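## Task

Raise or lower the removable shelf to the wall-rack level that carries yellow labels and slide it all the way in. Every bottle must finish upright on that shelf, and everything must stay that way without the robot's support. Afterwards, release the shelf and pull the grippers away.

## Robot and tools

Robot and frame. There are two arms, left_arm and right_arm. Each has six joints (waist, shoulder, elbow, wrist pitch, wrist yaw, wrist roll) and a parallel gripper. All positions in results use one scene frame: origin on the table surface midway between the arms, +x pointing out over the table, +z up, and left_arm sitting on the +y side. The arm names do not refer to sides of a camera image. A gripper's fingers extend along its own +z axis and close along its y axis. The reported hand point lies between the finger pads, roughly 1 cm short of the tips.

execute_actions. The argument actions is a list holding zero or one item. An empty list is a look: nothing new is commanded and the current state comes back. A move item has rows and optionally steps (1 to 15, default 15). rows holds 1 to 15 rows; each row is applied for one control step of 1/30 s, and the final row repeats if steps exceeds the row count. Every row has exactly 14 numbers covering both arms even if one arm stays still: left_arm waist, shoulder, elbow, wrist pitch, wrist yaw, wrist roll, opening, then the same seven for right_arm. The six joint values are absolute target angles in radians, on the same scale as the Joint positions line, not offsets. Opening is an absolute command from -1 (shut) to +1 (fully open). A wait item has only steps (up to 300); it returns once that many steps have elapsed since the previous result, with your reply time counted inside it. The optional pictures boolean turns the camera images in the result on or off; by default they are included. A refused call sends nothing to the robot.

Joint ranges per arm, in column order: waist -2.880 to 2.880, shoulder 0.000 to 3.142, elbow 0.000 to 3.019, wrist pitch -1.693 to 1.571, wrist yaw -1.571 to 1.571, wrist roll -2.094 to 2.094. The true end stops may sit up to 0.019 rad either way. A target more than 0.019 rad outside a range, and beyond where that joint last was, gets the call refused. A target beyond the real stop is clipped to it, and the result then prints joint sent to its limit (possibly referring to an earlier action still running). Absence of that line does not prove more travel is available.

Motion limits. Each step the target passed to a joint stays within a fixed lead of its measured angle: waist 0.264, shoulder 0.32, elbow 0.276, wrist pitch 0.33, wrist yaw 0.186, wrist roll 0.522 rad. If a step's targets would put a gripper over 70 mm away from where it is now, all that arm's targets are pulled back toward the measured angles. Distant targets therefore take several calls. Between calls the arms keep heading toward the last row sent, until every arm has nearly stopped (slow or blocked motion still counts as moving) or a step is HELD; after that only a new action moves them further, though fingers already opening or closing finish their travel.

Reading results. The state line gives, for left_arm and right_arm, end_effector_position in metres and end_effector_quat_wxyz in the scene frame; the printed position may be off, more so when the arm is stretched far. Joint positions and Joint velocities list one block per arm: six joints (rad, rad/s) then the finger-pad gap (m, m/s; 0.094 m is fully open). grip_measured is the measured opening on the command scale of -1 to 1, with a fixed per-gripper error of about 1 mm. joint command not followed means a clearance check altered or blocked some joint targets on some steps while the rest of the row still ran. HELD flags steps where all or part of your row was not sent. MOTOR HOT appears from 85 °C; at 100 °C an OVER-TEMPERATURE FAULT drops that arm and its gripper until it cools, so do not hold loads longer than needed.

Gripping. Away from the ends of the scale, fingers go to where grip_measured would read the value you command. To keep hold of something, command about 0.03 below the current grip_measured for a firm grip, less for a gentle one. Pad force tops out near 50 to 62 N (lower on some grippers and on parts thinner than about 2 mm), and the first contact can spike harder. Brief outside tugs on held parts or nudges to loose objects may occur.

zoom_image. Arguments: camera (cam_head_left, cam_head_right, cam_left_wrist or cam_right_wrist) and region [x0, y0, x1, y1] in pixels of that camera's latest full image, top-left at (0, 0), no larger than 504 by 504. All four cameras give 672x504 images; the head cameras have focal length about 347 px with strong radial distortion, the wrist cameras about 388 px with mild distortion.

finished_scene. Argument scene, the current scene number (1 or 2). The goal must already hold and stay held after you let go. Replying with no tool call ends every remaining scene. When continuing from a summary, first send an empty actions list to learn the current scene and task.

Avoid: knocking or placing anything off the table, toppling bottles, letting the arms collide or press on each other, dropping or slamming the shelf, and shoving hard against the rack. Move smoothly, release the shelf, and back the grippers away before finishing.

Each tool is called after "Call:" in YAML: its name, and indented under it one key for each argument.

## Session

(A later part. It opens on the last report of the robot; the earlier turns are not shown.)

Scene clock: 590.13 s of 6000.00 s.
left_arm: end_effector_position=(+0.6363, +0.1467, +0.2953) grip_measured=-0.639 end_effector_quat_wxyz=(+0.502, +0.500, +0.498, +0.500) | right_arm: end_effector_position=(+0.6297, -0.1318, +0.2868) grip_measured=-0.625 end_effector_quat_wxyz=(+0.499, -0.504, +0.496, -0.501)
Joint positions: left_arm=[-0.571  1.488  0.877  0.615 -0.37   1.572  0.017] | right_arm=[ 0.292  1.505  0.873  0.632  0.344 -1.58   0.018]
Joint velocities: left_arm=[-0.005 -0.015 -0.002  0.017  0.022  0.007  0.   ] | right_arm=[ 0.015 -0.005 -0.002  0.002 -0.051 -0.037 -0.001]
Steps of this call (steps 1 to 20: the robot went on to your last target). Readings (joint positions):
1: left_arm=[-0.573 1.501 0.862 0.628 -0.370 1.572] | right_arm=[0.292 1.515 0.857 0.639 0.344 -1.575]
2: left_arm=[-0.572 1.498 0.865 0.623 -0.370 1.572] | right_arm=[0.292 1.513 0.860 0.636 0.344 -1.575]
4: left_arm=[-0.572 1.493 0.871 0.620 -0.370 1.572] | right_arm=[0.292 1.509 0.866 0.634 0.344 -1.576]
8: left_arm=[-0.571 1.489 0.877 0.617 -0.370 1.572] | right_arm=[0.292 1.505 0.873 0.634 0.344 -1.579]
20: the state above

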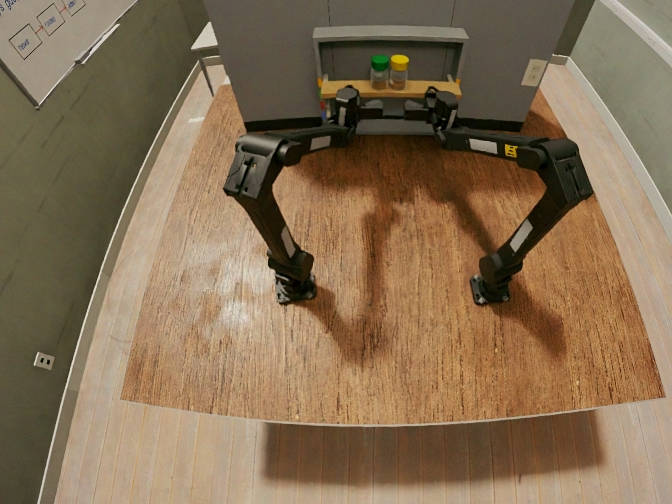

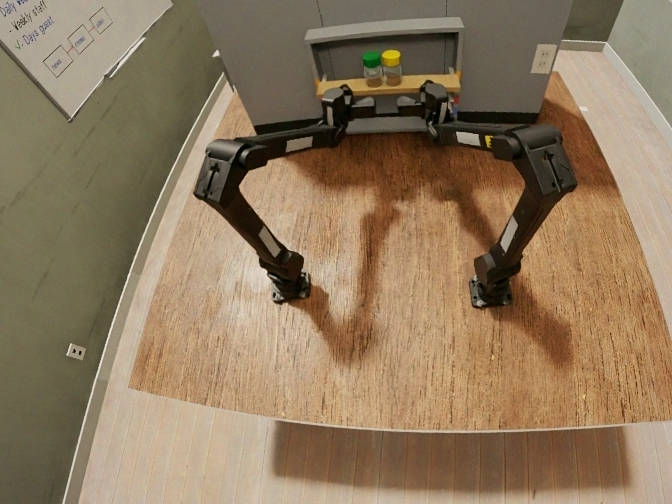

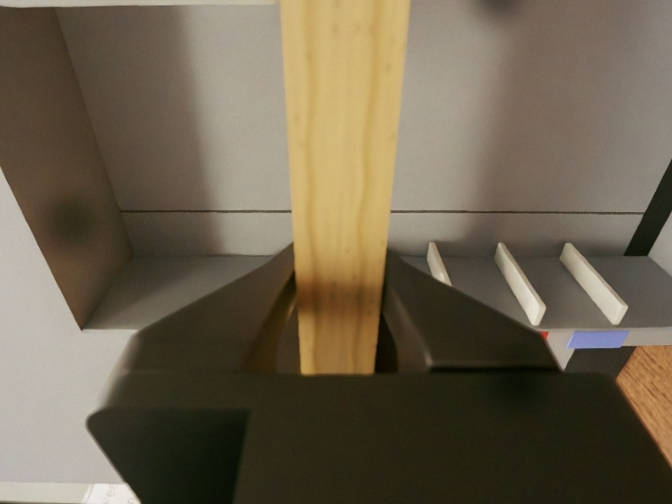

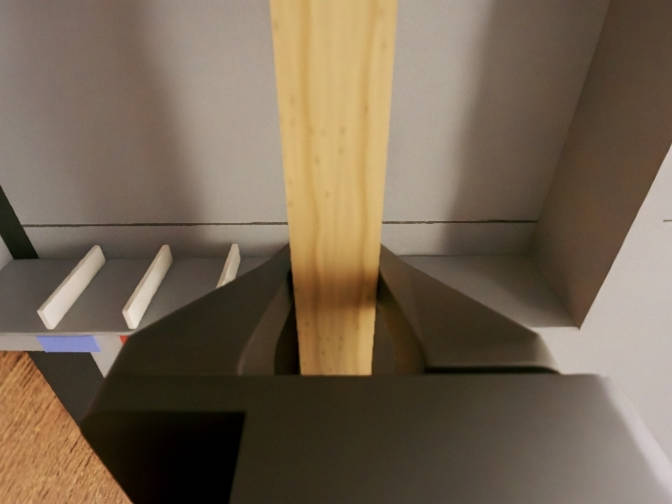

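Call:
execute_actions:
  actions:
    - {"rows": [ [-0.568,1.4550,0.9569,0.6197,-0.367,1.575,-0.67, 0.2895,1.4840,0.9533,0.6444,0.343,-1.58,-0.66], [-0.566,1.4700,0.9569,0.6197,-0.367,1.575,-0.67, 0.289,1.4950,0.9533,0.6444,0.342,-1.58,-0.66], [-0.565,1.4830,0.9611,0.6197,-0.367,1.575,-0.67, 0.288,1.5050,0.9575,0.6444,0.341,-1.58,-0.66], [-0.5634,1.4869,0.9653,0.6191,-0.3654,1.575,-0.67, 0.2867,1.5088,0.9618,0.6437,0.3397,-1.58,-0.66], [-0.5619,1.4908,0.9694,0.6185,-0.3639,1.575,-0.67, 0.2854,1.5125,0.9660,0.6431,0.3384,-1.58,-0.66], [-0.5603,1.4948,0.9736,0.6180,-0.3623,1.575,-0.67, 0.2841,1.5163,0.9703,0.6424,0.3371,-1.58,-0.66], [-0.5588,1.4987,0.9778,0.6174,-0.3608,1.575,-0.67, 0.2828,1.5200,0.9745,0.6418,0.3358,-1.58,-0.66], [-0.5572,1.5026,0.9820,0.6168,-0.3592,1.575,-0.67, 0.2815,1.5238,0.9788,0.6411,0.3345,-1.58,-0.66], [-0.5557,1.5065,0.9861,0.6162,-0.3577,1.575,-0.67, 0.2802,1.5275,0.9830,0.6405,0.3332,-1.58,-0.66], [-0.5541,1.5104,0.9903,0.6156,-0.3561,1.575,-0.67, 0.2788,1.5313,0.9872,0.6398,0.3318,-1.58,-0.66], [-0.5525,1.5143,0.9945,0.6150,-0.3545,1.575,-0.67, 0.2775,1.5350,0.9915,0.6391,0.3305,-1.58,-0.66], [-0.5510,1.5183,0.9987,0.6145,-0.3530,1.575,-0.67, 0.2762,1.5388,0.9957,0.6385,0.3292,-1.58,-0.66], [-0.5494,1.5222,1.0028,0.6139,-0.3514,1.575,-0.67, 0.2749,1.5425,1.0000,0.6378,0.3279,-1.58,-0.66], [-0.5479,1.5261,1.0070,0.6133,-0.3499,1.575,-0.67, 0.2736,1.5463,1.0042,0.6372,0.3266,-1.58,-0.66], [-0.5463,1.5300,1.0070,0.6127,-0.3483,1.575,-0.67, 0.2723,1.5500,1.0042,0.6365,0.3253,-1.58,-0.66] ], "steps": 15}
  pictures: false

Call:
execute_actions:
  actions:
    - {"steps": 20}

Scene clock: 653.77 s of 6000.00 s.
left_arm: end_effector_position=(+0.6532, +0.1489, +0.2940) grip_measured=-0.639 end_effector_quat_wxyz=(+0.501, +0.500, +0.499, +0.500) | right_arm: end_effector_position=(+0.6472, -0.1303, +0.2851) grip_measured=-0.625 end_effector_quat_wxyz=(+0.499, -0.505, +0.496, -0.500)
Joint positions: left_arm=[-0.554  1.526  0.919  0.609 -0.355  1.572  0.017] | right_arm=[ 0.281  1.547  0.918  0.627  0.331 -1.58   0.018]
Joint velocities: left_arm=[ 0.024  0.103  0.11  -0.012  0.051  0.037 -0.001] | right_arm=[-0.044  0.112  0.066 -0.012 -0.037  0.066  0.   ]
Steps of this call (steps 1 to 15: the robot went on to your last target; steps 16 to 90: nothing new was sent; then 60.13 s passed at rest; steps 91 to 105: all 15 steps of this action). Readings (joint positions):
91: left_arm=[-0.571 1.488 0.877 0.615 -0.370 1.572] | right_arm=[0.292 1.505 0.873 0.632 0.344 -1.580]
92: left_arm=[-0.570 1.488 0.877 0.615 -0.370 1.572] | right_arm=[0.292 1.505 0.873 0.632 0.344 -1.580]
94: left_arm=[-0.570 1.488 0.878 0.615 -0.370 1.572] | right_arm=[0.292 1.506 0.873 0.632 0.344 -1.580]
98: left_arm=[-0.565 1.496 0.887 0.612 -0.367 1.572] | right_arm=[0.290 1.517 0.885 0.631 0.340 -1.580]
105: the state above

Scene clock: 654.43 s of 6000.00 s.
left_arm: end_effector_position=(+0.6564, +0.1486, +0.2911) grip_measured=-0.639 end_effector_quat_wxyz=(+0.499, +0.502, +0.500, +0.499) | right_arm: end_effector_position=(+0.6501, -0.1305, +0.2821) grip_measured=-0.625 end_effector_quat_wxyz=(+0.497, -0.507, +0.497, -0.499)
Joint positions: left_arm=[-0.552  1.536  0.925  0.607 -0.352  1.572  0.017] | right_arm=[ 0.279  1.557  0.924  0.625  0.329 -1.58   0.018]
Joint velocities: left_arm=[-0.005 -0.005 -0.007  0.012  0.007  0.022 -0.   ] | right_arm=[-0.005 -0.005 -0.007 -0.022 -0.066 -0.037  0.001]
Steps of this call (steps 1 to 15: the robot went on to your last target; steps 16 to 20: nothing new was sent). Readings (joint positions):
1: left_arm=[-0.553 1.530 0.922 0.608 -0.353 1.572] | right_arm=[0.280 1.551 0.921 0.626 0.330 -1.580]
2: left_arm=[-0.552 1.533 0.924 0.608 -0.353 1.572] | right_arm=[0.279 1.553 0.923 0.626 0.329 -1.580]
4: left_arm=[-0.552 1.536 0.925 0.608 -0.352 1.572] | right_arm=[0.279 1.556 0.924 0.626 0.329 -1.580]
8: left_arm=[-0.552 1.536 0.925 0.607 -0.352 1.572] | right_arm=[0.279 1.557 0.924 0.625 0.329 -1.580]
20: the state above
All arms were judged still, so your last target was given up. Only a new action makes them travel on or press farther. Fingers that are still opening or closing keep moving.

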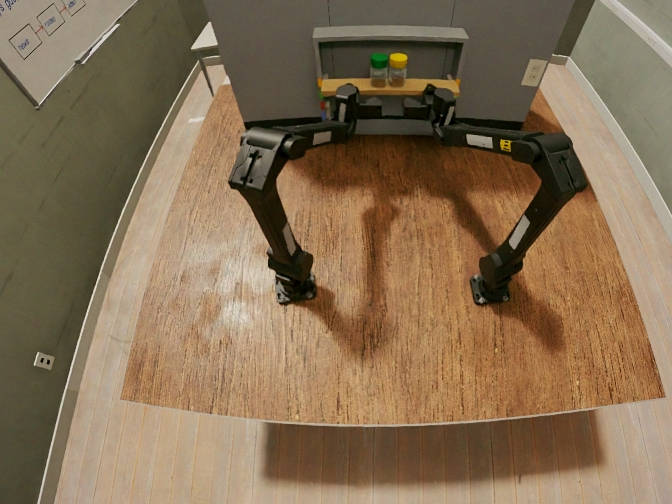

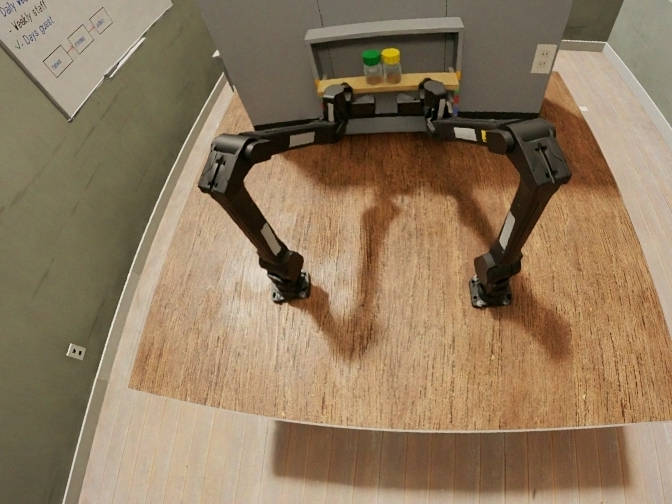

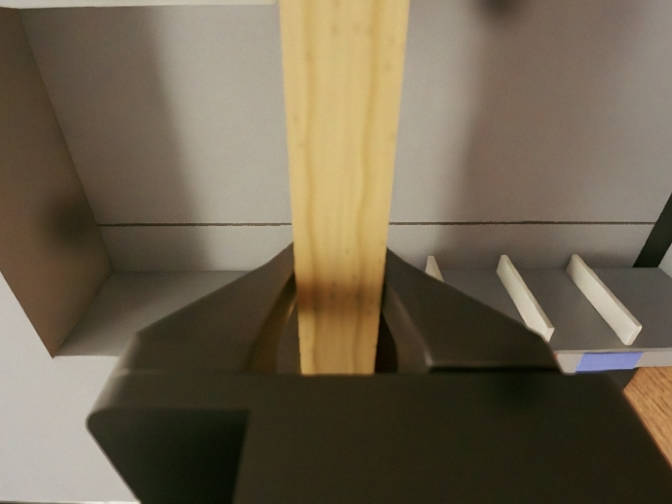

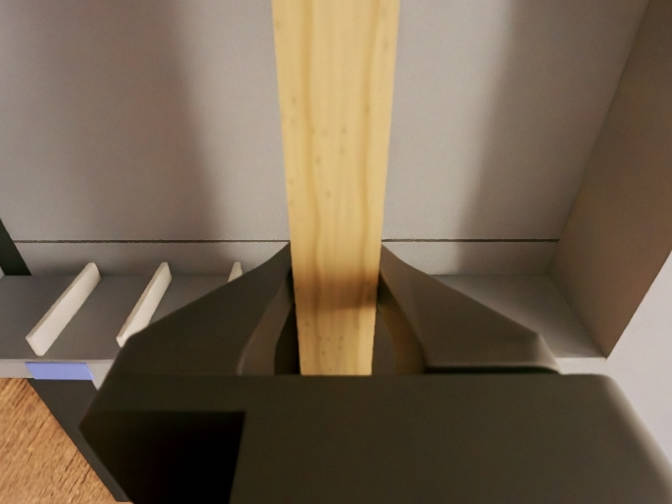

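Call:
zoom_image:
  camera: "cam_head_left"
  region: [305, 55, 365, 115]

Call:
zoom_image:
  camera: "cam_head_left"
  region: [420, 55, 480, 115]

Call:
zoom_image:
  camera: "cam_head_right"
  region: [300, 50, 360, 110]

Call:
zoom_image:
  camera: "cam_head_right"
  region: [420, 45, 480, 105]

Region (305, 55, 365, 115) of cam_head_left's 672x504 image, scaled by 8.400, with more detail than that image has.

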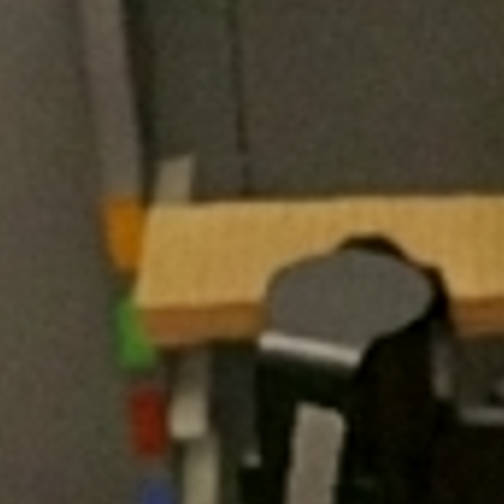

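Region (420, 55, 480, 115) of cam_head_left's 672x504 image, scaled by 8.400, with more detail than that image has.

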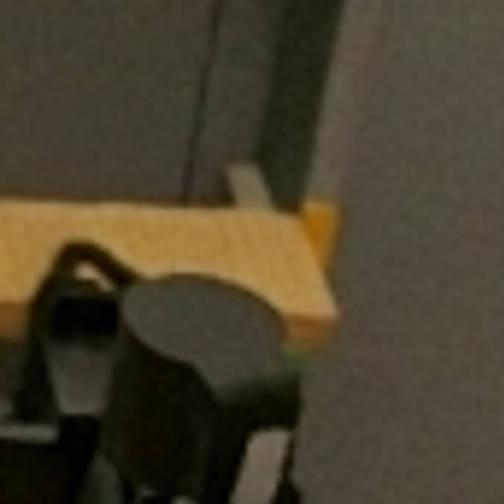

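Region (300, 50, 360, 110) of cam_head_right's 672x504 image, scaled by 8.400, with more detail than that image has.

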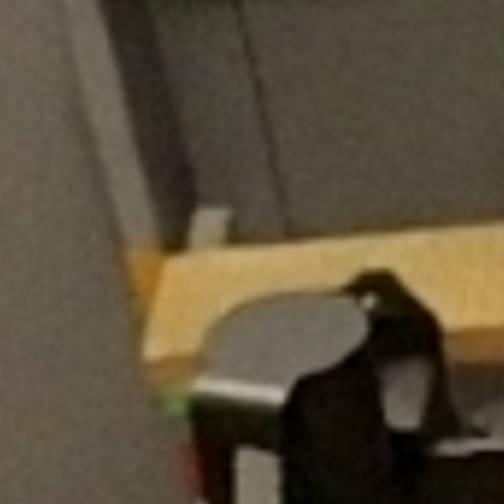

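Region (420, 45, 480, 105) of cam_head_right's 672x504 image, scaled by 8.400, with more detail than that image has.

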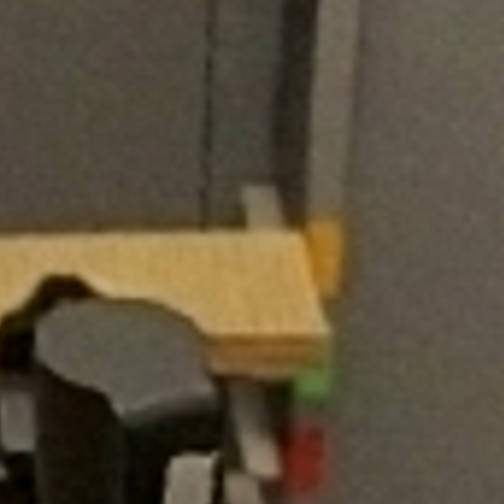

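Call:
execute_actions:
  actions:
    - {"rows": [ [-0.5453,1.5332,1.0155,0.6120,-0.3472,1.575,-0.67, 0.2712,1.5529,1.0126,0.6358,0.3243,-1.58,-0.66], [-0.5443,1.5363,1.0197,0.6114,-0.3461,1.575,-0.67, 0.2701,1.5557,1.0168,0.6350,0.3233,-1.58,-0.66], [-0.5432,1.5395,1.0239,0.6107,-0.3450,1.575,-0.67, 0.2690,1.5586,1.0210,0.6343,0.3222,-1.58,-0.66], [-0.5422,1.5427,1.0282,0.6101,-0.3439,1.575,-0.67, 0.2679,1.5614,1.0252,0.6335,0.3212,-1.58,-0.66], [-0.5412,1.5458,1.0324,0.6094,-0.3428,1.575,-0.67, 0.2668,1.5643,1.0293,0.6328,0.3202,-1.58,-0.66], [-0.5402,1.5490,1.0366,0.6088,-0.3417,1.575,-0.67, 0.2657,1.5671,1.0335,0.6320,0.3192,-1.58,-0.66], [-0.5392,1.5522,1.0409,0.6081,-0.3406,1.575,-0.67, 0.2646,1.5700,1.0377,0.6313,0.3181,-1.58,-0.66], [-0.5381,1.5553,1.0451,0.6075,-0.3395,1.575,-0.67, 0.2635,1.5728,1.0419,0.6305,0.3171,-1.58,-0.66], [-0.5371,1.5585,1.0494,0.6068,-0.3384,1.575,-0.67, 0.2624,1.5757,1.0461,0.6298,0.3161,-1.58,-0.66], [-0.5361,1.5617,1.0536,0.6062,-0.3374,1.575,-0.67, 0.2613,1.5786,1.0503,0.6291,0.3151,-1.58,-0.66] ], "steps": 10}
  pictures: false

Call:
execute_actions:
  actions:
    - {"rows": [ [-0.5351,1.5648,1.0578,0.6055,-0.3363,1.575,-0.67, 0.2602,1.5814,1.0545,0.6283,0.3140,-1.58,-0.66], [-0.5341,1.5680,1.0621,0.6048,-0.3352,1.575,-0.67, 0.2591,1.5843,1.0587,0.6276,0.3130,-1.58,-0.66], [-0.5330,1.5711,1.0663,0.6042,-0.3341,1.575,-0.67, 0.2580,1.5871,1.0629,0.6268,0.3120,-1.58,-0.66], [-0.5320,1.5743,1.0705,0.6035,-0.3330,1.575,-0.67, 0.2569,1.5900,1.0671,0.6261,0.3110,-1.58,-0.66], [-0.5310,1.5775,1.0748,0.6029,-0.3319,1.575,-0.67, 0.2558,1.5928,1.0712,0.6253,0.3099,-1.58,-0.66], [-0.5300,1.5806,1.0790,0.6022,-0.3308,1.575,-0.67, 0.2547,1.5957,1.0754,0.6246,0.3089,-1.58,-0.66], [-0.5290,1.5838,1.0832,0.6016,-0.3297,1.575,-0.67, 0.2536,1.5985,1.0796,0.6238,0.3079,-1.58,-0.66], [-0.5279,1.5870,1.0875,0.6009,-0.3286,1.575,-0.67, 0.2525,1.6014,1.0838,0.6231,0.3069,-1.58,-0.66], [-0.5269,1.5901,1.0917,0.6003,-0.3275,1.575,-0.67, 0.2514,1.6042,1.0880,0.6223,0.3058,-1.58,-0.66], [-0.5259,1.5933,1.0917,0.5996,-0.3264,1.575,-0.67, 0.2503,1.6071,1.0880,0.6216,0.3048,-1.58,-0.66] ], "steps": 10}
  pictures: false

Call:
execute_actions:
  actions:
    - {"steps": 15}

Scene clock: 683.63 s of 6000.00 s.
left_arm: end_effector_position=(+0.6686, +0.1482, +0.2968) grip_measured=-0.639 end_effector_quat_wxyz=(+0.502, +0.499, +0.498, +0.501) | right_arm: end_effector_position=(+0.6621, -0.1310, +0.2882) grip_measured=-0.625 end_effector_quat_wxyz=(+0.500, -0.503, +0.496, -0.501)
Joint positions: left_arm=[-0.543  1.558  0.962  0.603 -0.343  1.573  0.017] | right_arm=[ 0.27   1.577  0.96   0.619  0.321 -1.58   0.018]
Joint velocities: left_arm=[ 0.034  0.103  0.144 -0.012  0.022  0.022 -0.   ] | right_arm=[-0.044  0.083  0.125 -0.022 -0.007  0.051 -0.   ]
Steps of this call (steps 1 to 90: nothing new was sent; then 25.87 s passed at rest; steps 91 to 100: all 10 steps of this action). Readings (joint positions):
91: left_arm=[-0.552 1.536 0.926 0.607 -0.352 1.572] | right_arm=[0.279 1.557 0.924 0.625 0.329 -1.580]
92: left_arm=[-0.551 1.537 0.926 0.607 -0.352 1.572] | right_arm=[0.279 1.557 0.925 0.625 0.329 -1.580]
94: left_arm=[-0.550 1.539 0.932 0.606 -0.350 1.572] | right_arm=[0.277 1.560 0.931 0.623 0.327 -1.580]
98: left_arm=[-0.545 1.551 0.952 0.604 -0.346 1.572] | right_arm=[0.272 1.571 0.950 0.621 0.323 -1.580]
100: the state above

Scene clock: 683.97 s of 6000.00 s.
left_arm: end_effector_position=(+0.6833, +0.1476, +0.2973) grip_measured=-0.639 end_effector_quat_wxyz=(+0.503, +0.499, +0.497, +0.500) | right_arm: end_effector_position=(+0.6765, -0.1321, +0.2891) grip_measured=-0.625 end_effector_quat_wxyz=(+0.500, -0.503, +0.496, -0.501)
Joint positions: left_arm=[-0.534  1.591  1.002  0.596 -0.332  1.573  0.017] | right_arm=[ 0.259  1.607  0.999  0.611  0.311 -1.58   0.018]
Joint velocities: left_arm=[ 0.024  0.103  0.12  -0.027  0.066 -0.037  0.   ] | right_arm=[-0.034  0.073  0.085 -0.022 -0.066 -0.037 -0.   ]
Steps of this call (steps 1 to 10: all 10 steps of this action). Readings (joint positions):
1: left_arm=[-0.542 1.562 0.966 0.602 -0.342 1.573] | right_arm=[0.268 1.580 0.965 0.618 0.320 -1.580]
2: left_arm=[-0.541 1.565 0.971 0.601 -0.341 1.573] | right_arm=[0.267 1.583 0.968 0.618 0.319 -1.580]
4: left_arm=[-0.540 1.571 0.979 0.600 -0.339 1.573] | right_arm=[0.265 1.589 0.976 0.616 0.317 -1.580]
8: left_arm=[-0.536 1.584 0.995 0.597 -0.334 1.573] | right_arm=[0.261 1.601 0.992 0.613 0.313 -1.580]
10: the state above

Scene clock: 684.47 s of 6000.00 s.
left_arm: end_effector_position=(+0.6861, +0.1476, +0.2962) grip_measured=-0.639 end_effector_quat_wxyz=(+0.502, +0.500, +0.497, +0.500) | right_arm: end_effector_position=(+0.6792, -0.1322, +0.2874) grip_measured=-0.625 end_effector_quat_wxyz=(+0.499, -0.503, +0.496, -0.501)
Joint positions: left_arm=[-0.532  1.598  1.009  0.594 -0.33   1.573  0.017] | right_arm=[ 0.257  1.614  1.005  0.609  0.309 -1.58   0.018]
Joint velocities: left_arm=[ 0.005 -0.005 -0.017 -0.012  0.051 -0.022 -0.   ] | right_arm=[-0.005 -0.005  0.002 -0.017  0.037  0.037 -0.001]
Steps of this call (steps 1 to 15: the robot went on to your last target). Readings (joint positions):
1: left_arm=[-0.533 1.593 1.006 0.595 -0.331 1.573] | right_arm=[0.258 1.610 1.002 0.611 0.310 -1.580]
2: left_arm=[-0.532 1.596 1.008 0.595 -0.330 1.573] | right_arm=[0.257 1.612 1.004 0.610 0.309 -1.580]
4: left_arm=[-0.532 1.597 1.009 0.595 -0.330 1.573] | right_arm=[0.257 1.614 1.005 0.610 0.309 -1.580]
8: left_arm=[-0.532 1.598 1.009 0.594 -0.330 1.573] | right_arm=[0.257 1.614 1.005 0.609 0.309 -1.580]
15: the state above
All arms were judged still, so your last target was given up. Only a new action makes them travel on or press farther. Fingers that are still opening or closing keep moving.

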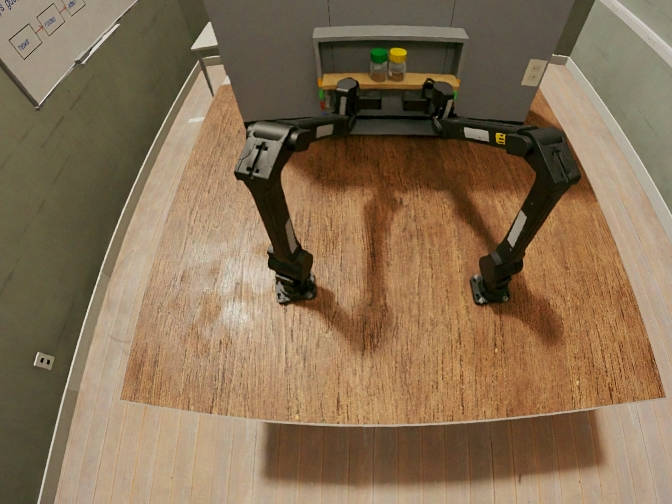

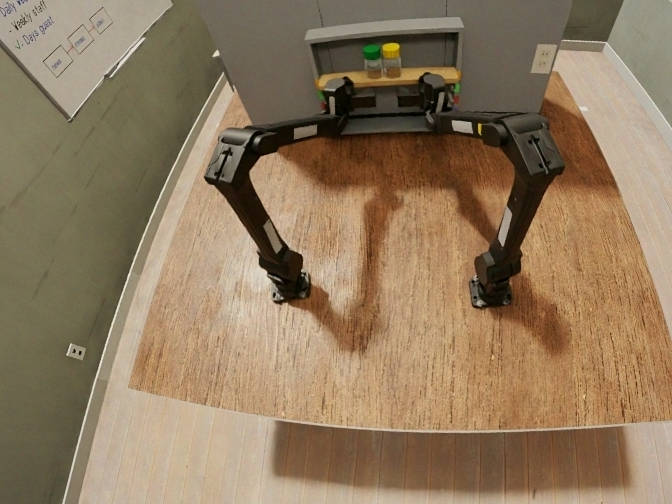

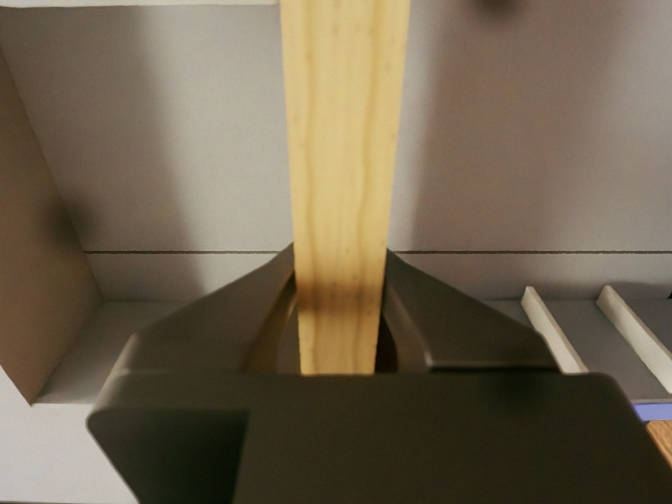

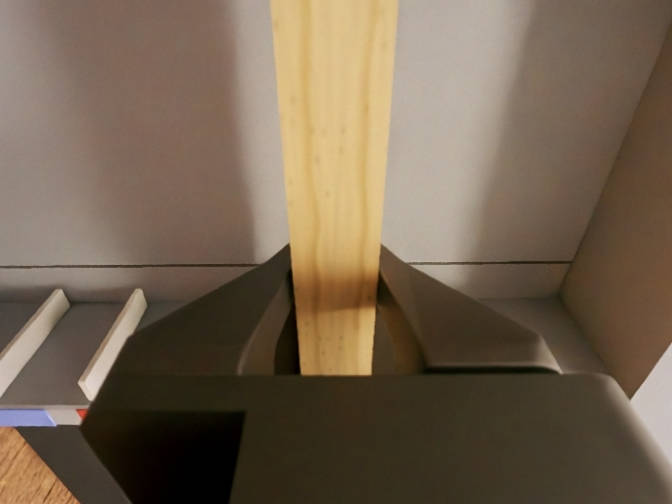

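Call:
execute_actions:
  actions:
    - {"rows": [ [-0.5248,1.5972,1.0962,0.5987,-0.3253,1.575,-0.67, 0.2493,1.6109,1.0927,0.6207,0.3038,-1.58,-0.66], [-0.5237,1.6011,1.1008,0.5978,-0.3243,1.575,-0.67, 0.2483,1.6147,1.0975,0.6199,0.3027,-1.58,-0.66], [-0.5226,1.6050,1.1053,0.5970,-0.3232,1.575,-0.67, 0.2473,1.6185,1.1022,0.6190,0.3017,-1.58,-0.66], [-0.5215,1.6088,1.1099,0.5961,-0.3221,1.575,-0.67, 0.2463,1.6223,1.1069,0.6182,0.3007,-1.58,-0.66], [-0.5204,1.6127,1.1144,0.5952,-0.3211,1.575,-0.67, 0.2453,1.6261,1.1116,0.6173,0.2997,-1.58,-0.66], [-0.5193,1.6166,1.1189,0.5943,-0.3200,1.575,-0.67, 0.2443,1.6299,1.1164,0.6165,0.2986,-1.58,-0.66], [-0.5182,1.6205,1.1235,0.5934,-0.3189,1.575,-0.67, 0.2433,1.6337,1.1211,0.6156,0.2976,-1.58,-0.66], [-0.5172,1.6244,1.1280,0.5926,-0.3179,1.575,-0.67, 0.2422,1.6375,1.1258,0.6148,0.2966,-1.58,-0.66], [-0.5161,1.6283,1.1326,0.5917,-0.3168,1.575,-0.67, 0.2412,1.6413,1.1305,0.6139,0.2956,-1.58,-0.66], [-0.5150,1.6322,1.1371,0.5908,-0.3157,1.575,-0.67, 0.2402,1.6451,1.1353,0.6131,0.2945,-1.58,-0.66], [-0.5139,1.6361,1.1416,0.5899,-0.3147,1.575,-0.67, 0.2392,1.6489,1.1400,0.6122,0.2935,-1.58,-0.66], [-0.5128,1.6399,1.1462,0.5890,-0.3136,1.575,-0.67, 0.2382,1.6527,1.1447,0.6114,0.2925,-1.58,-0.66], [-0.5117,1.6438,1.1507,0.5882,-0.3125,1.575,-0.67, 0.2372,1.6565,1.1495,0.6105,0.2914,-1.58,-0.66], [-0.5106,1.6477,1.1553,0.5873,-0.3115,1.575,-0.67, 0.2362,1.6603,1.1542,0.6097,0.2904,-1.58,-0.66], [-0.5095,1.6516,1.1598,0.5864,-0.3104,1.575,-0.67, 0.2352,1.6641,1.1589,0.6088,0.2894,-1.58,-0.66] ], "steps": 15}
  pictures: false

Call:
execute_actions:
  actions:
    - {"rows": [ [-0.5086,1.6549,1.1639,0.5856,-0.3095,1.575,-0.67, 0.2344,1.6674,1.1631,0.6080,0.2886,-1.58,-0.66], [-0.5078,1.6582,1.1681,0.5849,-0.3087,1.575,-0.67, 0.2336,1.6707,1.1673,0.6071,0.2878,-1.58,-0.66], [-0.5069,1.6615,1.1722,0.5841,-0.3078,1.575,-0.67, 0.2328,1.6740,1.1715,0.6063,0.2870,-1.58,-0.66], [-0.5060,1.6648,1.1763,0.5833,-0.3070,1.575,-0.67, 0.2320,1.6773,1.1757,0.6054,0.2862,-1.58,-0.66], [-0.5051,1.6681,1.1805,0.5826,-0.3061,1.575,-0.67, 0.2312,1.6806,1.1799,0.6046,0.2854,-1.58,-0.66], [-0.5043,1.6714,1.1846,0.5818,-0.3053,1.575,-0.67, 0.2304,1.6839,1.1841,0.6038,0.2846,-1.58,-0.66], [-0.5034,1.6747,1.1887,0.5810,-0.3044,1.575,-0.67, 0.2296,1.6872,1.1883,0.6029,0.2838,-1.58,-0.66], [-0.5025,1.6780,1.1929,0.5803,-0.3036,1.575,-0.67, 0.2287,1.6904,1.1925,0.6021,0.2831,-1.58,-0.66], [-0.5016,1.6813,1.1970,0.5795,-0.3027,1.575,-0.67, 0.2279,1.6937,1.1967,0.6012,0.2823,-1.58,-0.66], [-0.5008,1.6846,1.2011,0.5787,-0.3019,1.575,-0.67, 0.2271,1.6970,1.2009,0.6004,0.2815,-1.58,-0.66], [-0.4999,1.6879,1.2053,0.5780,-0.3010,1.575,-0.67, 0.2263,1.7003,1.2051,0.5996,0.2807,-1.58,-0.66], [-0.4990,1.6912,1.2094,0.5772,-0.3002,1.575,-0.67, 0.2255,1.7036,1.2093,0.5987,0.2799,-1.58,-0.66], [-0.4981,1.6945,1.2135,0.5764,-0.2993,1.575,-0.67, 0.2247,1.7069,1.2135,0.5979,0.2791,-1.58,-0.66], [-0.4973,1.6978,1.2177,0.5757,-0.2985,1.575,-0.67, 0.2239,1.7102,1.2177,0.5970,0.2783,-1.58,-0.66], [-0.4964,1.7011,1.2218,0.5749,-0.2976,1.575,-0.67, 0.2231,1.7135,1.2219,0.5962,0.2775,-1.58,-0.66] ], "steps": 15}
  pictures: false

Call:
execute_actions:
  actions:
    - {"steps": 15}

Scene clock: 726.00 s of 6000.00 s.
left_arm: end_effector_position=(+0.7076, +0.1478, +0.2944) grip_measured=-0.639 end_effector_quat_wxyz=(+0.502, +0.500, +0.498, +0.500) | right_arm: end_effector_position=(+0.7008, -0.1324, +0.2860) grip_measured=-0.625 end_effector_quat_wxyz=(+0.499, -0.504, +0.496, -0.501)
Joint positions: left_arm=[-0.518  1.647  1.067  0.584 -0.316  1.573  0.017] | right_arm=[ 0.243  1.663  1.065  0.598  0.295 -1.58   0.018]
Joint velocities: left_arm=[ 0.015  0.093  0.1   -0.022  0.022  0.037 -0.   ] | right_arm=[-0.034  0.132  0.115 -0.046 -0.066 -0.022 -0.   ]
Steps of this call (steps 1 to 90: nothing new was sent; then 38.03 s passed at rest; steps 91 to 105: all 15 steps of this action). Readings (joint positions):
91: left_arm=[-0.532 1.598 1.009 0.594 -0.330 1.573] | right_arm=[0.257 1.614 1.005 0.609 0.309 -1.580]
92: left_arm=[-0.532 1.599 1.009 0.594 -0.330 1.573] | right_arm=[0.257 1.615 1.006 0.609 0.308 -1.580]
94: left_arm=[-0.531 1.602 1.014 0.593 -0.328 1.573] | right_arm=[0.256 1.618 1.011 0.607 0.307 -1.580]
98: left_arm=[-0.526 1.618 1.035 0.590 -0.324 1.573] | right_arm=[0.251 1.634 1.032 0.604 0.303 -1.580]
105: the state above

Scene clock: 726.50 s of 6000.00 s.
left_arm: end_effector_position=(+0.7299, +0.1479, +0.2931) grip_measured=-0.639 end_effector_quat_wxyz=(+0.502, +0.500, +0.498, +0.500) | right_arm: end_effector_position=(+0.7229, -0.1323, +0.2849) grip_measured=-0.625 end_effector_quat_wxyz=(+0.499, -0.504, +0.496, -0.501)
Joint positions: left_arm=[-0.504  1.697  1.13   0.572 -0.303  1.573  0.017] | right_arm=[ 0.231  1.713  1.128  0.585  0.283 -1.58   0.018]
Joint velocities: left_arm=[ 0.015  0.093  0.115 -0.007  0.081  0.051 -0.   ] | right_arm=[-0.044  0.093  0.105 -0.007  0.022 -0.007 -0.   ]
Steps of this call (steps 1 to 15: all 15 steps of this action). Readings (joint positions):
1: left_arm=[-0.517 1.651 1.071 0.583 -0.315 1.573] | right_arm=[0.243 1.667 1.069 0.597 0.294 -1.580]
2: left_arm=[-0.516 1.655 1.075 0.582 -0.314 1.573] | right_arm=[0.242 1.671 1.074 0.596 0.294 -1.580]
4: left_arm=[-0.514 1.662 1.084 0.581 -0.312 1.573] | right_arm=[0.240 1.677 1.082 0.594 0.292 -1.580]
8: left_arm=[-0.510 1.675 1.100 0.578 -0.309 1.573] | right_arm=[0.237 1.691 1.099 0.591 0.289 -1.580]
15: the state above

Scene clock: 727.00 s of 6000.00 s.
left_arm: end_effector_position=(+0.7332, +0.1480, +0.2921) grip_measured=-0.639 end_effector_quat_wxyz=(+0.502, +0.501, +0.498, +0.500) | right_arm: end_effector_position=(+0.7263, -0.1325, +0.2840) grip_measured=-0.625 end_effector_quat_wxyz=(+0.499, -0.504, +0.497, -0.501)
Joint positions: left_arm=[-0.503  1.705  1.138  0.57  -0.301  1.573  0.017] | right_arm=[ 0.229  1.721  1.137  0.583  0.282 -1.58   0.018]
Joint velocities: left_arm=[-0.005 -0.015  0.012  0.027 -0.022  0.037 -0.001] | right_arm=[-0.015 -0.005 -0.012 -0.022 -0.037 -0.051  0.   ]
Steps of this call (steps 1 to 15: the robot went on to your last target). Readings (joint positions):
1: left_arm=[-0.504 1.700 1.133 0.571 -0.302 1.573] | right_arm=[0.230 1.716 1.132 0.585 0.283 -1.580]
2: left_arm=[-0.503 1.703 1.136 0.571 -0.301 1.573] | right_arm=[0.230 1.718 1.135 0.584 0.282 -1.580]
4: left_arm=[-0.503 1.705 1.138 0.571 -0.301 1.573] | right_arm=[0.229 1.721 1.137 0.584 0.282 -1.580]
8: left_arm=[-0.503 1.705 1.138 0.570 -0.301 1.573] | right_arm=[0.229 1.721 1.137 0.583 0.282 -1.580]
15: the state above
All arms were judged still, so your last target was given up. Only a new action makes them travel on or press farther. Fingers that are still opening or closing keep moving.

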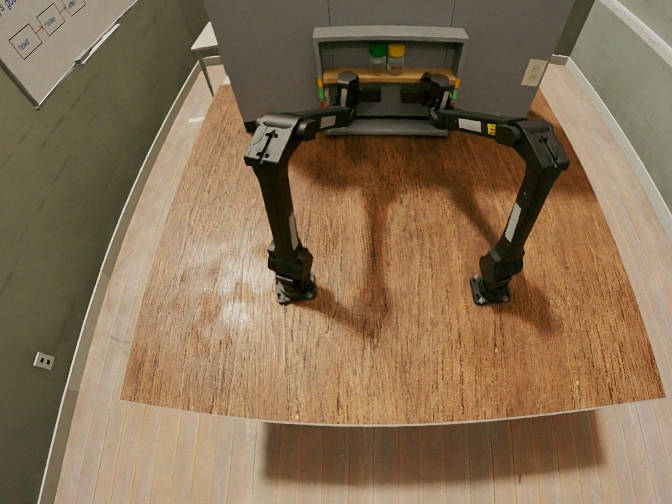

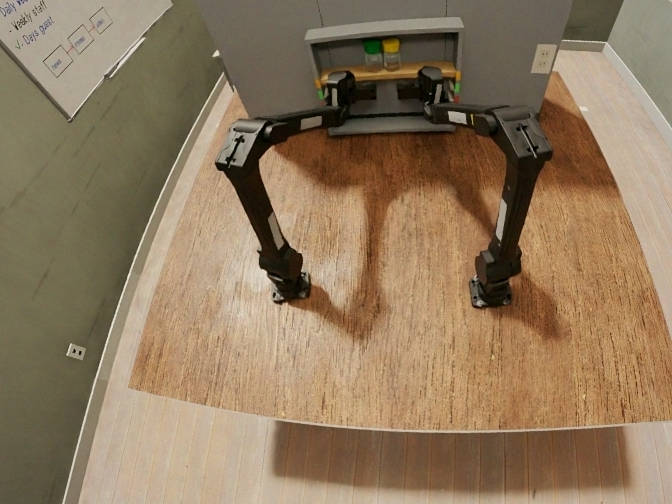

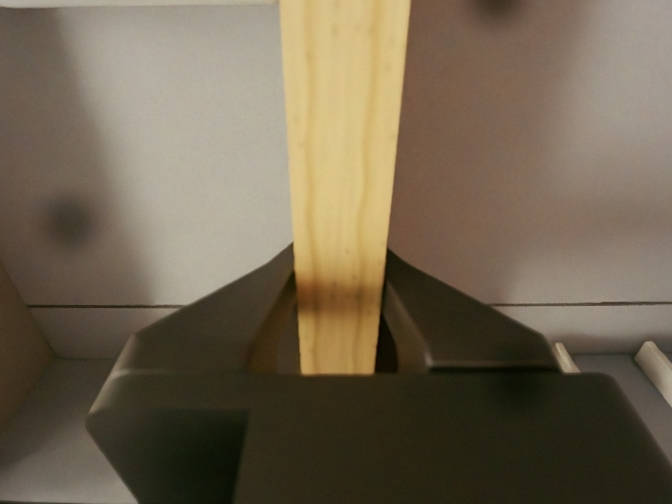

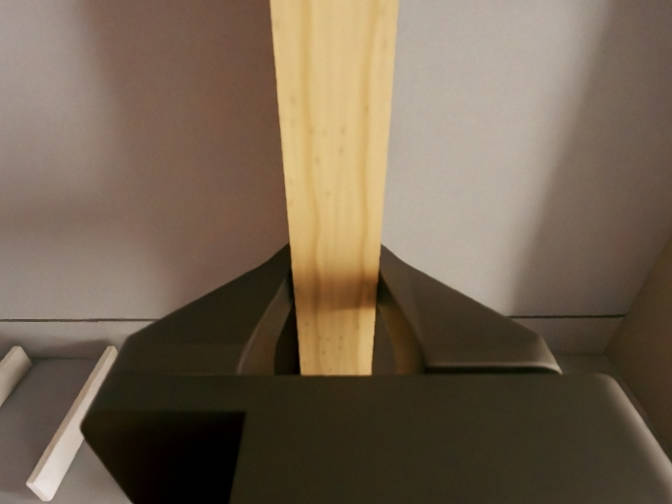

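Call:
execute_actions:
  actions:
    - {"rows": [ [-0.4964,1.7011,1.2218,0.585,-0.2976,1.575,-0.67, 0.2231,1.7135,1.2219,0.604,0.2775,-1.58,-0.66], [-0.4964,1.7011,1.2218,0.595,-0.2976,1.575,-0.67, 0.2231,1.7135,1.2219,0.612,0.2775,-1.58,-0.66], [-0.4964,1.7011,1.2218,0.605,-0.2976,1.575,-0.67, 0.2231,1.7135,1.2219,0.620,0.2775,-1.58,-0.66], [-0.4964,1.7011,1.2218,0.614,-0.2976,1.575,-0.67, 0.2231,1.7135,1.2219,0.627,0.2775,-1.58,-0.66], [-0.4963,1.7026,1.2218,0.6155,-0.2975,1.575,-0.67, 0.2230,1.7148,1.2219,0.6283,0.2774,-1.58,-0.66], [-0.4962,1.7041,1.2218,0.6170,-0.2974,1.575,-0.67, 0.2229,1.7161,1.2219,0.6296,0.2773,-1.58,-0.66], [-0.4961,1.7056,1.2218,0.6185,-0.2973,1.575,-0.67, 0.2228,1.7174,1.2219,0.6309,0.2772,-1.58,-0.66], [-0.4960,1.7071,1.2218,0.6200,-0.2972,1.575,-0.67, 0.2227,1.7187,1.2219,0.6322,0.2771,-1.58,-0.66], [-0.4959,1.7086,1.2218,0.6215,-0.2971,1.575,-0.67, 0.2226,1.7200,1.2219,0.6335,0.2770,-1.58,-0.66], [-0.4958,1.7101,1.2218,0.6230,-0.2970,1.575,-0.67, 0.2225,1.7213,1.2219,0.6348,0.2769,-1.58,-0.66], [-0.4957,1.7116,1.2218,0.6245,-0.2969,1.575,-0.67, 0.2224,1.7226,1.2219,0.6361,0.2768,-1.58,-0.66], [-0.4956,1.7131,1.2218,0.6260,-0.2968,1.575,-0.67, 0.2223,1.7239,1.2219,0.6374,0.2767,-1.58,-0.66] ], "steps": 12}
  pictures: false

Call:
execute_actions:
  actions:
    - {"rows": [ [-0.4955,1.7146,1.2218,0.6275,-0.2967,1.575,-0.67, 0.2222,1.7252,1.2219,0.6387,0.2766,-1.58,-0.66], [-0.4954,1.7161,1.2218,0.6290,-0.2966,1.575,-0.67, 0.2221,1.7265,1.2219,0.6400,0.2765,-1.58,-0.66], [-0.4953,1.7176,1.2218,0.6305,-0.2965,1.575,-0.67, 0.2220,1.7278,1.2219,0.6413,0.2764,-1.58,-0.66], [-0.4952,1.7191,1.2218,0.6320,-0.2964,1.575,-0.67, 0.2219,1.7291,1.2219,0.6426,0.2763,-1.58,-0.66], [-0.4951,1.7206,1.2218,0.6335,-0.2963,1.575,-0.67, 0.2218,1.7304,1.2219,0.6439,0.2762,-1.58,-0.66], [-0.4950,1.7221,1.2218,0.6350,-0.2962,1.575,-0.67, 0.2217,1.7317,1.2219,0.6452,0.2761,-1.58,-0.66], [-0.4949,1.7236,1.2218,0.6365,-0.2961,1.575,-0.67, 0.2216,1.7330,1.2219,0.6465,0.2760,-1.58,-0.66], [-0.4948,1.7251,1.2218,0.6380,-0.2960,1.575,-0.67, 0.2215,1.7343,1.2219,0.6478,0.2759,-1.58,-0.66], [-0.4947,1.7266,1.2218,0.6395,-0.2959,1.575,-0.67, 0.2214,1.7356,1.2219,0.6491,0.2758,-1.58,-0.66], [-0.4946,1.7281,1.2218,0.6410,-0.2958,1.575,-0.67, 0.2213,1.7369,1.2219,0.6504,0.2757,-1.58,-0.66], [-0.4945,1.7296,1.2218,0.6425,-0.2957,1.575,-0.67, 0.2212,1.7382,1.2219,0.6517,0.2756,-1.58,-0.66], [-0.4944,1.7311,1.2218,0.6440,-0.2956,1.575,-0.67, 0.2211,1.7395,1.2219,0.6530,0.2755,-1.58,-0.66] ], "steps": 12}
  pictures: false

Call:
execute_actions:
  actions:
    - {"steps": 15}
  pictures: false

Scene clock: 746.63 s of 6000.00 s.
left_arm: end_effector_position=(+0.7339, +0.1480, +0.2902) grip_measured=-0.639 end_effector_quat_wxyz=(+0.501, +0.501, +0.498, +0.500) | right_arm: end_effector_position=(+0.7269, -0.1326, +0.2823) grip_measured=-0.625 end_effector_quat_wxyz=(+0.499, -0.503, +0.496, -0.501)
Joint positions: left_arm=[-0.502  1.71   1.138  0.574 -0.301  1.573  0.017] | right_arm=[ 0.229  1.725  1.137  0.588  0.282 -1.58   0.018]
Joint velocities: left_arm=[-0.015  0.054  0.007  0.051  0.051 -0.007 -0.   ] | right_arm=[-0.005  0.063  0.002  0.037 -0.007  0.022 -0.001]
Steps of this call (steps 1 to 90: nothing new was sent; then 16.23 s passed at rest; steps 91 to 102: all 12 steps of this action). Readings (joint positions):
91: left_arm=[-0.503 1.705 1.138 0.570 -0.301 1.573] | right_arm=[0.229 1.721 1.137 0.583 0.282 -1.580]
92: left_arm=[-0.503 1.705 1.138 0.570 -0.301 1.573] | right_arm=[0.229 1.721 1.137 0.583 0.282 -1.580]
94: left_arm=[-0.503 1.705 1.138 0.570 -0.301 1.573] | right_arm=[0.229 1.721 1.137 0.583 0.282 -1.580]
98: left_arm=[-0.503 1.706 1.138 0.570 -0.301 1.573] | right_arm=[0.229 1.721 1.137 0.583 0.282 -1.580]
102: the state above

Scene clock: 747.03 s of 6000.00 s.
left_arm: end_effector_position=(+0.7366, +0.1475, +0.2853) grip_measured=-0.639 end_effector_quat_wxyz=(+0.504, +0.499, +0.497, +0.501) | right_arm: end_effector_position=(+0.7292, -0.1329, +0.2776) grip_measured=-0.625 end_effector_quat_wxyz=(+0.500, -0.502, +0.496, -0.502)
Joint positions: left_arm=[-0.501  1.725  1.14   0.595 -0.299  1.573  0.017] | right_arm=[ 0.227  1.739  1.138  0.607  0.281 -1.581  0.018]
Joint velocities: left_arm=[-0.005  0.024  0.017  0.051 -0.037 -0.007 -0.   ] | right_arm=[-0.024 -0.005 -0.012  0.046 -0.037 -0.007 -0.   ]
Steps of this call (steps 1 to 12: all 12 steps of this action). Readings (joint positions):
1: left_arm=[-0.502 1.711 1.138 0.576 -0.301 1.573] | right_arm=[0.229 1.727 1.137 0.589 0.282 -1.580]
2: left_arm=[-0.502 1.713 1.138 0.577 -0.301 1.573] | right_arm=[0.229 1.728 1.137 0.591 0.281 -1.580]
4: left_arm=[-0.502 1.717 1.138 0.580 -0.300 1.573] | right_arm=[0.229 1.732 1.137 0.593 0.281 -1.580]
8: left_arm=[-0.501 1.722 1.139 0.588 -0.300 1.573] | right_arm=[0.228 1.737 1.138 0.600 0.281 -1.580]
12: the state above

Scene clock: 747.53 s of 6000.00 s.
left_arm: end_effector_position=(+0.7374, +0.1475, +0.2855) grip_measured=-0.639 end_effector_quat_wxyz=(+0.504, +0.498, +0.496, +0.502) | right_arm: end_effector_position=(+0.7300, -0.1329, +0.2776) grip_measured=-0.625 end_effector_quat_wxyz=(+0.501, -0.501, +0.495, -0.503)
Joint positions: left_arm=[-0.501  1.728  1.142  0.598 -0.299  1.573  0.017] | right_arm=[ 0.227  1.741  1.14   0.609  0.281 -1.581  0.018]
Joint velocities: left_arm=[-0.005  0.015 -0.007 -0.027 -0.007  0.066  0.001] | right_arm=[ 0.005  0.015  0.007  0.007 -0.022  0.051 -0.001]
Steps of this call (steps 1 to 15: the robot went on to your last target). Readings (joint positions):
1: left_arm=[-0.501 1.726 1.140 0.596 -0.299 1.573] | right_arm=[0.227 1.740 1.138 0.608 0.281 -1.581]
2: left_arm=[-0.501 1.726 1.141 0.597 -0.299 1.573] | right_arm=[0.227 1.740 1.138 0.609 0.281 -1.581]
4: left_arm=[-0.501 1.727 1.141 0.598 -0.299 1.573] | right_arm=[0.227 1.741 1.139 0.609 0.281 -1.581]
8: left_arm=[-0.501 1.728 1.142 0.598 -0.299 1.573] | right_arm=[0.227 1.741 1.140 0.609 0.281 -1.581]
15: the state above
All arms were judged still, so your last target was given up. Only a new action makes them travel on or press farther. Fingers that are still opening or closing keep moving.

Call:
execute_actions:
  actions:
    - {"rows": [ [-0.495,1.731,1.2170,0.6405,-0.296,1.575,-0.67, 0.2215,1.740,1.2170,0.6503,0.276,-1.58,-0.66], [-0.4955,1.731,1.2122,0.6371,-0.2962,1.575,-0.67, 0.222,1.740,1.2120,0.6475,0.2765,-1.58,-0.66], [-0.496,1.731,1.2074,0.6336,-0.2965,1.575,-0.67, 0.2225,1.740,1.2071,0.6448,0.277,-1.58,-0.66], [-0.4965,1.731,1.2027,0.6301,-0.2968,1.575,-0.67, 0.223,1.741,1.2022,0.6421,0.2775,-1.58,-0.66], [-0.497,1.731,1.1979,0.6267,-0.297,1.575,-0.67, 0.2235,1.741,1.1973,0.6393,0.278,-1.58,-0.66], [-0.4975,1.731,1.1931,0.6232,-0.2973,1.575,-0.67, 0.224,1.741,1.1923,0.6366,0.2785,-1.58,-0.66], [-0.498,1.731,1.1883,0.6197,-0.2976,1.575,-0.67, 0.2245,1.742,1.1874,0.6339,0.279,-1.58,-0.66], [-0.4985,1.731,1.1835,0.6163,-0.298,1.575,-0.67, 0.225,1.742,1.1825,0.6311,0.2795,-1.58,-0.66], [-0.499,1.731,1.1787,0.6128,-0.2983,1.575,-0.67, 0.2255,1.742,1.1776,0.6284,0.280,-1.58,-0.66], [-0.4995,1.731,1.1739,0.6093,-0.2986,1.575,-0.67, 0.226,1.742,1.1726,0.6257,0.2805,-1.58,-0.66], [-0.500,1.731,1.1691,0.6059,-0.299,1.575,-0.67, 0.2265,1.742,1.1677,0.6229,0.281,-1.58,-0.66], [-0.500,1.731,1.1644,0.6024,-0.299,1.575,-0.67, 0.2265,1.742,1.1628,0.6202,0.281,-1.58,-0.66], [-0.500,1.731,1.1596,0.5989,-0.299,1.575,-0.67, 0.2265,1.742,1.1579,0.6175,0.281,-1.58,-0.66], [-0.500,1.731,1.1548,0.5955,-0.299,1.575,-0.67, 0.2265,1.742,1.1529,0.6147,0.281,-1.58,-0.66], [-0.500,1.731,1.1500,0.5920,-0.299,1.575,-0.67, 0.2265,1.742,1.1480,0.6120,0.281,-1.58,-0.66] ], "steps": 15}
  pictures: false

Call:
execute_actions:
  actions:
    - {"steps": 15}

Scene clock: 766.20 s of 6000.00 s.
left_arm: end_effector_position=(+0.7371, +0.1476, +0.2847) grip_measured=-0.639 end_effector_quat_wxyz=(+0.504, +0.498, +0.496, +0.501) | right_arm: end_effector_position=(+0.7300, -0.1329, +0.2773) grip_measured=-0.625 end_effector_quat_wxyz=(+0.500, -0.502, +0.495, -0.503)
Joint positions: left_arm=[-0.501  1.728  1.14   0.598 -0.299  1.573  0.017] | right_arm=[ 0.227  1.741  1.14   0.608  0.281 -1.581  0.018]
Joint velocities: left_arm=[-0.015 -0.015  0.002 -0.002 -0.007 -0.022 -0.   ] | right_arm=[-0.015  0.005  0.007 -0.032 -0.037 -0.007 -0.001]
Steps of this call (steps 1 to 90: nothing new was sent; then 15.17 s passed at rest; steps 91 to 105: all 15 steps of this action). Readings (joint positions):
91: left_arm=[-0.501 1.728 1.142 0.598 -0.299 1.573] | right_arm=[0.227 1.741 1.140 0.609 0.281 -1.581]
92: left_arm=[-0.501 1.728 1.142 0.598 -0.299 1.573] | right_arm=[0.227 1.741 1.140 0.609 0.281 -1.581]
94: left_arm=[-0.501 1.728 1.142 0.598 -0.299 1.573] | right_arm=[0.227 1.741 1.140 0.609 0.281 -1.581]
98: left_arm=[-0.501 1.728 1.142 0.598 -0.299 1.573] | right_arm=[0.227 1.741 1.140 0.609 0.281 -1.581]
105: the state above

Scene clock: 766.70 s of 6000.00 s.
left_arm: end_effector_position=(+0.7371, +0.1476, +0.2847) grip_measured=-0.639 end_effector_quat_wxyz=(+0.504, +0.498, +0.496, +0.501) | right_arm: end_effector_position=(+0.7300, -0.1329, +0.2772) grip_measured=-0.625 end_effector_quat_wxyz=(+0.500, -0.502, +0.495, -0.502)
Joint positions: left_arm=[-0.501  1.728  1.14   0.598 -0.299  1.573  0.017] | right_arm=[ 0.227  1.741  1.14   0.607  0.281 -1.581  0.018]
Joint velocities: left_arm=[-0.005 -0.015  0.002  0.007  0.037  0.007  0.   ] | right_arm=[-0.005 -0.015  0.007  0.012  0.037 -0.022 -0.001]
Steps of this call (steps 1 to 15: the robot went on to your last target). Readings (joint positions):
1: left_arm=[-0.501 1.728 1.140 0.598 -0.299 1.573] | right_arm=[0.227 1.741 1.140 0.607 0.281 -1.581]
2: left_arm=[-0.501 1.728 1.140 0.598 -0.299 1.573] | right_arm=[0.227 1.741 1.140 0.607 0.281 -1.581]
4: left_arm=[-0.501 1.728 1.140 0.598 -0.299 1.573] | right_arm=[0.227 1.741 1.140 0.607 0.281 -1.581]
8: left_arm=[-0.501 1.728 1.140 0.598 -0.299 1.573] | right_arm=[0.227 1.741 1.140 0.607 0.281 -1.581]
15: the state above
All arms were judged still, so your last target was given up. Only a new action makes them travel on or press farther. Fingers that are still opening or closing keep moving.

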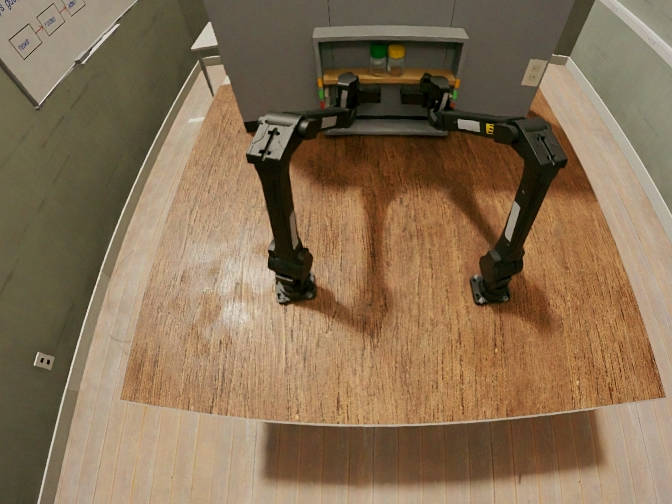

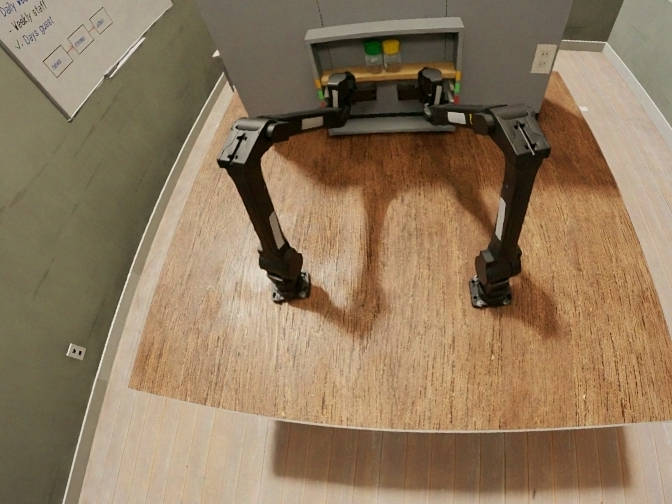

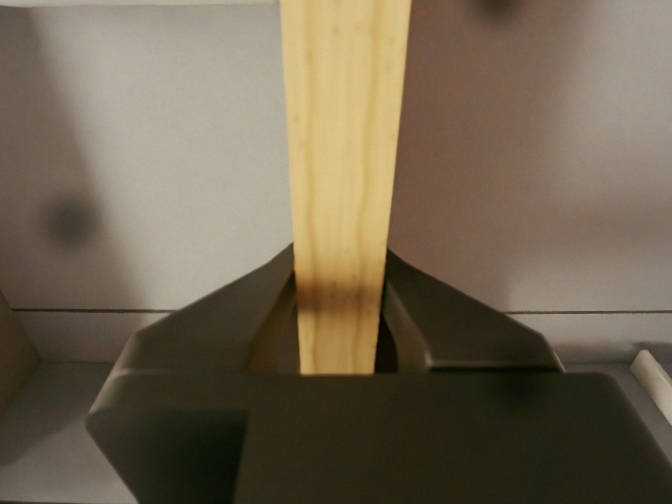

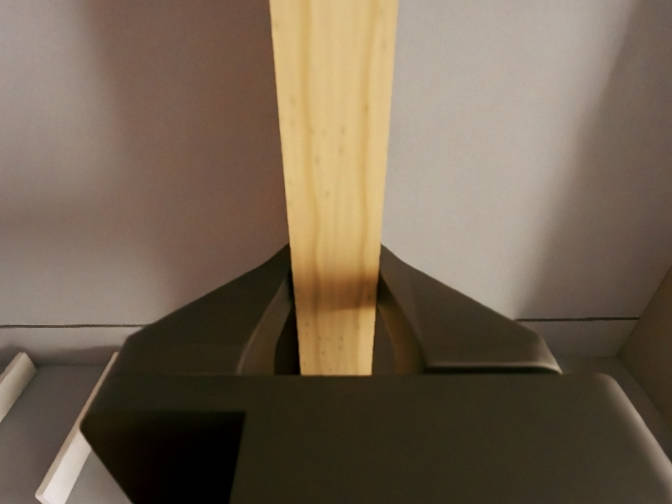

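Call:
zoom_image:
  camera: "cam_head_left"
  region: [305, 50, 365, 110]

Call:
zoom_image:
  camera: "cam_head_right"
  region: [420, 45, 480, 105]

Region (305, 50, 365, 110) of cam_head_left's 672x504 image, scaled by 8.400, with more detail than that image has.

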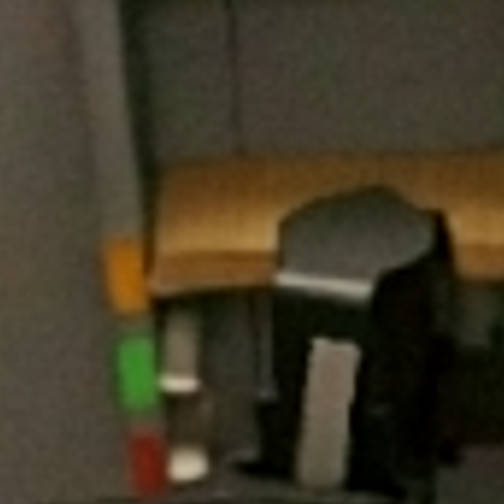

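Region (420, 45, 480, 105) of cam_head_right's 672x504 image, scaled by 8.400, with more detail than that image has.

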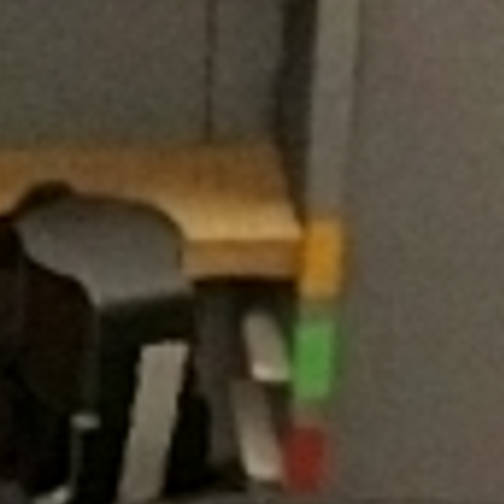

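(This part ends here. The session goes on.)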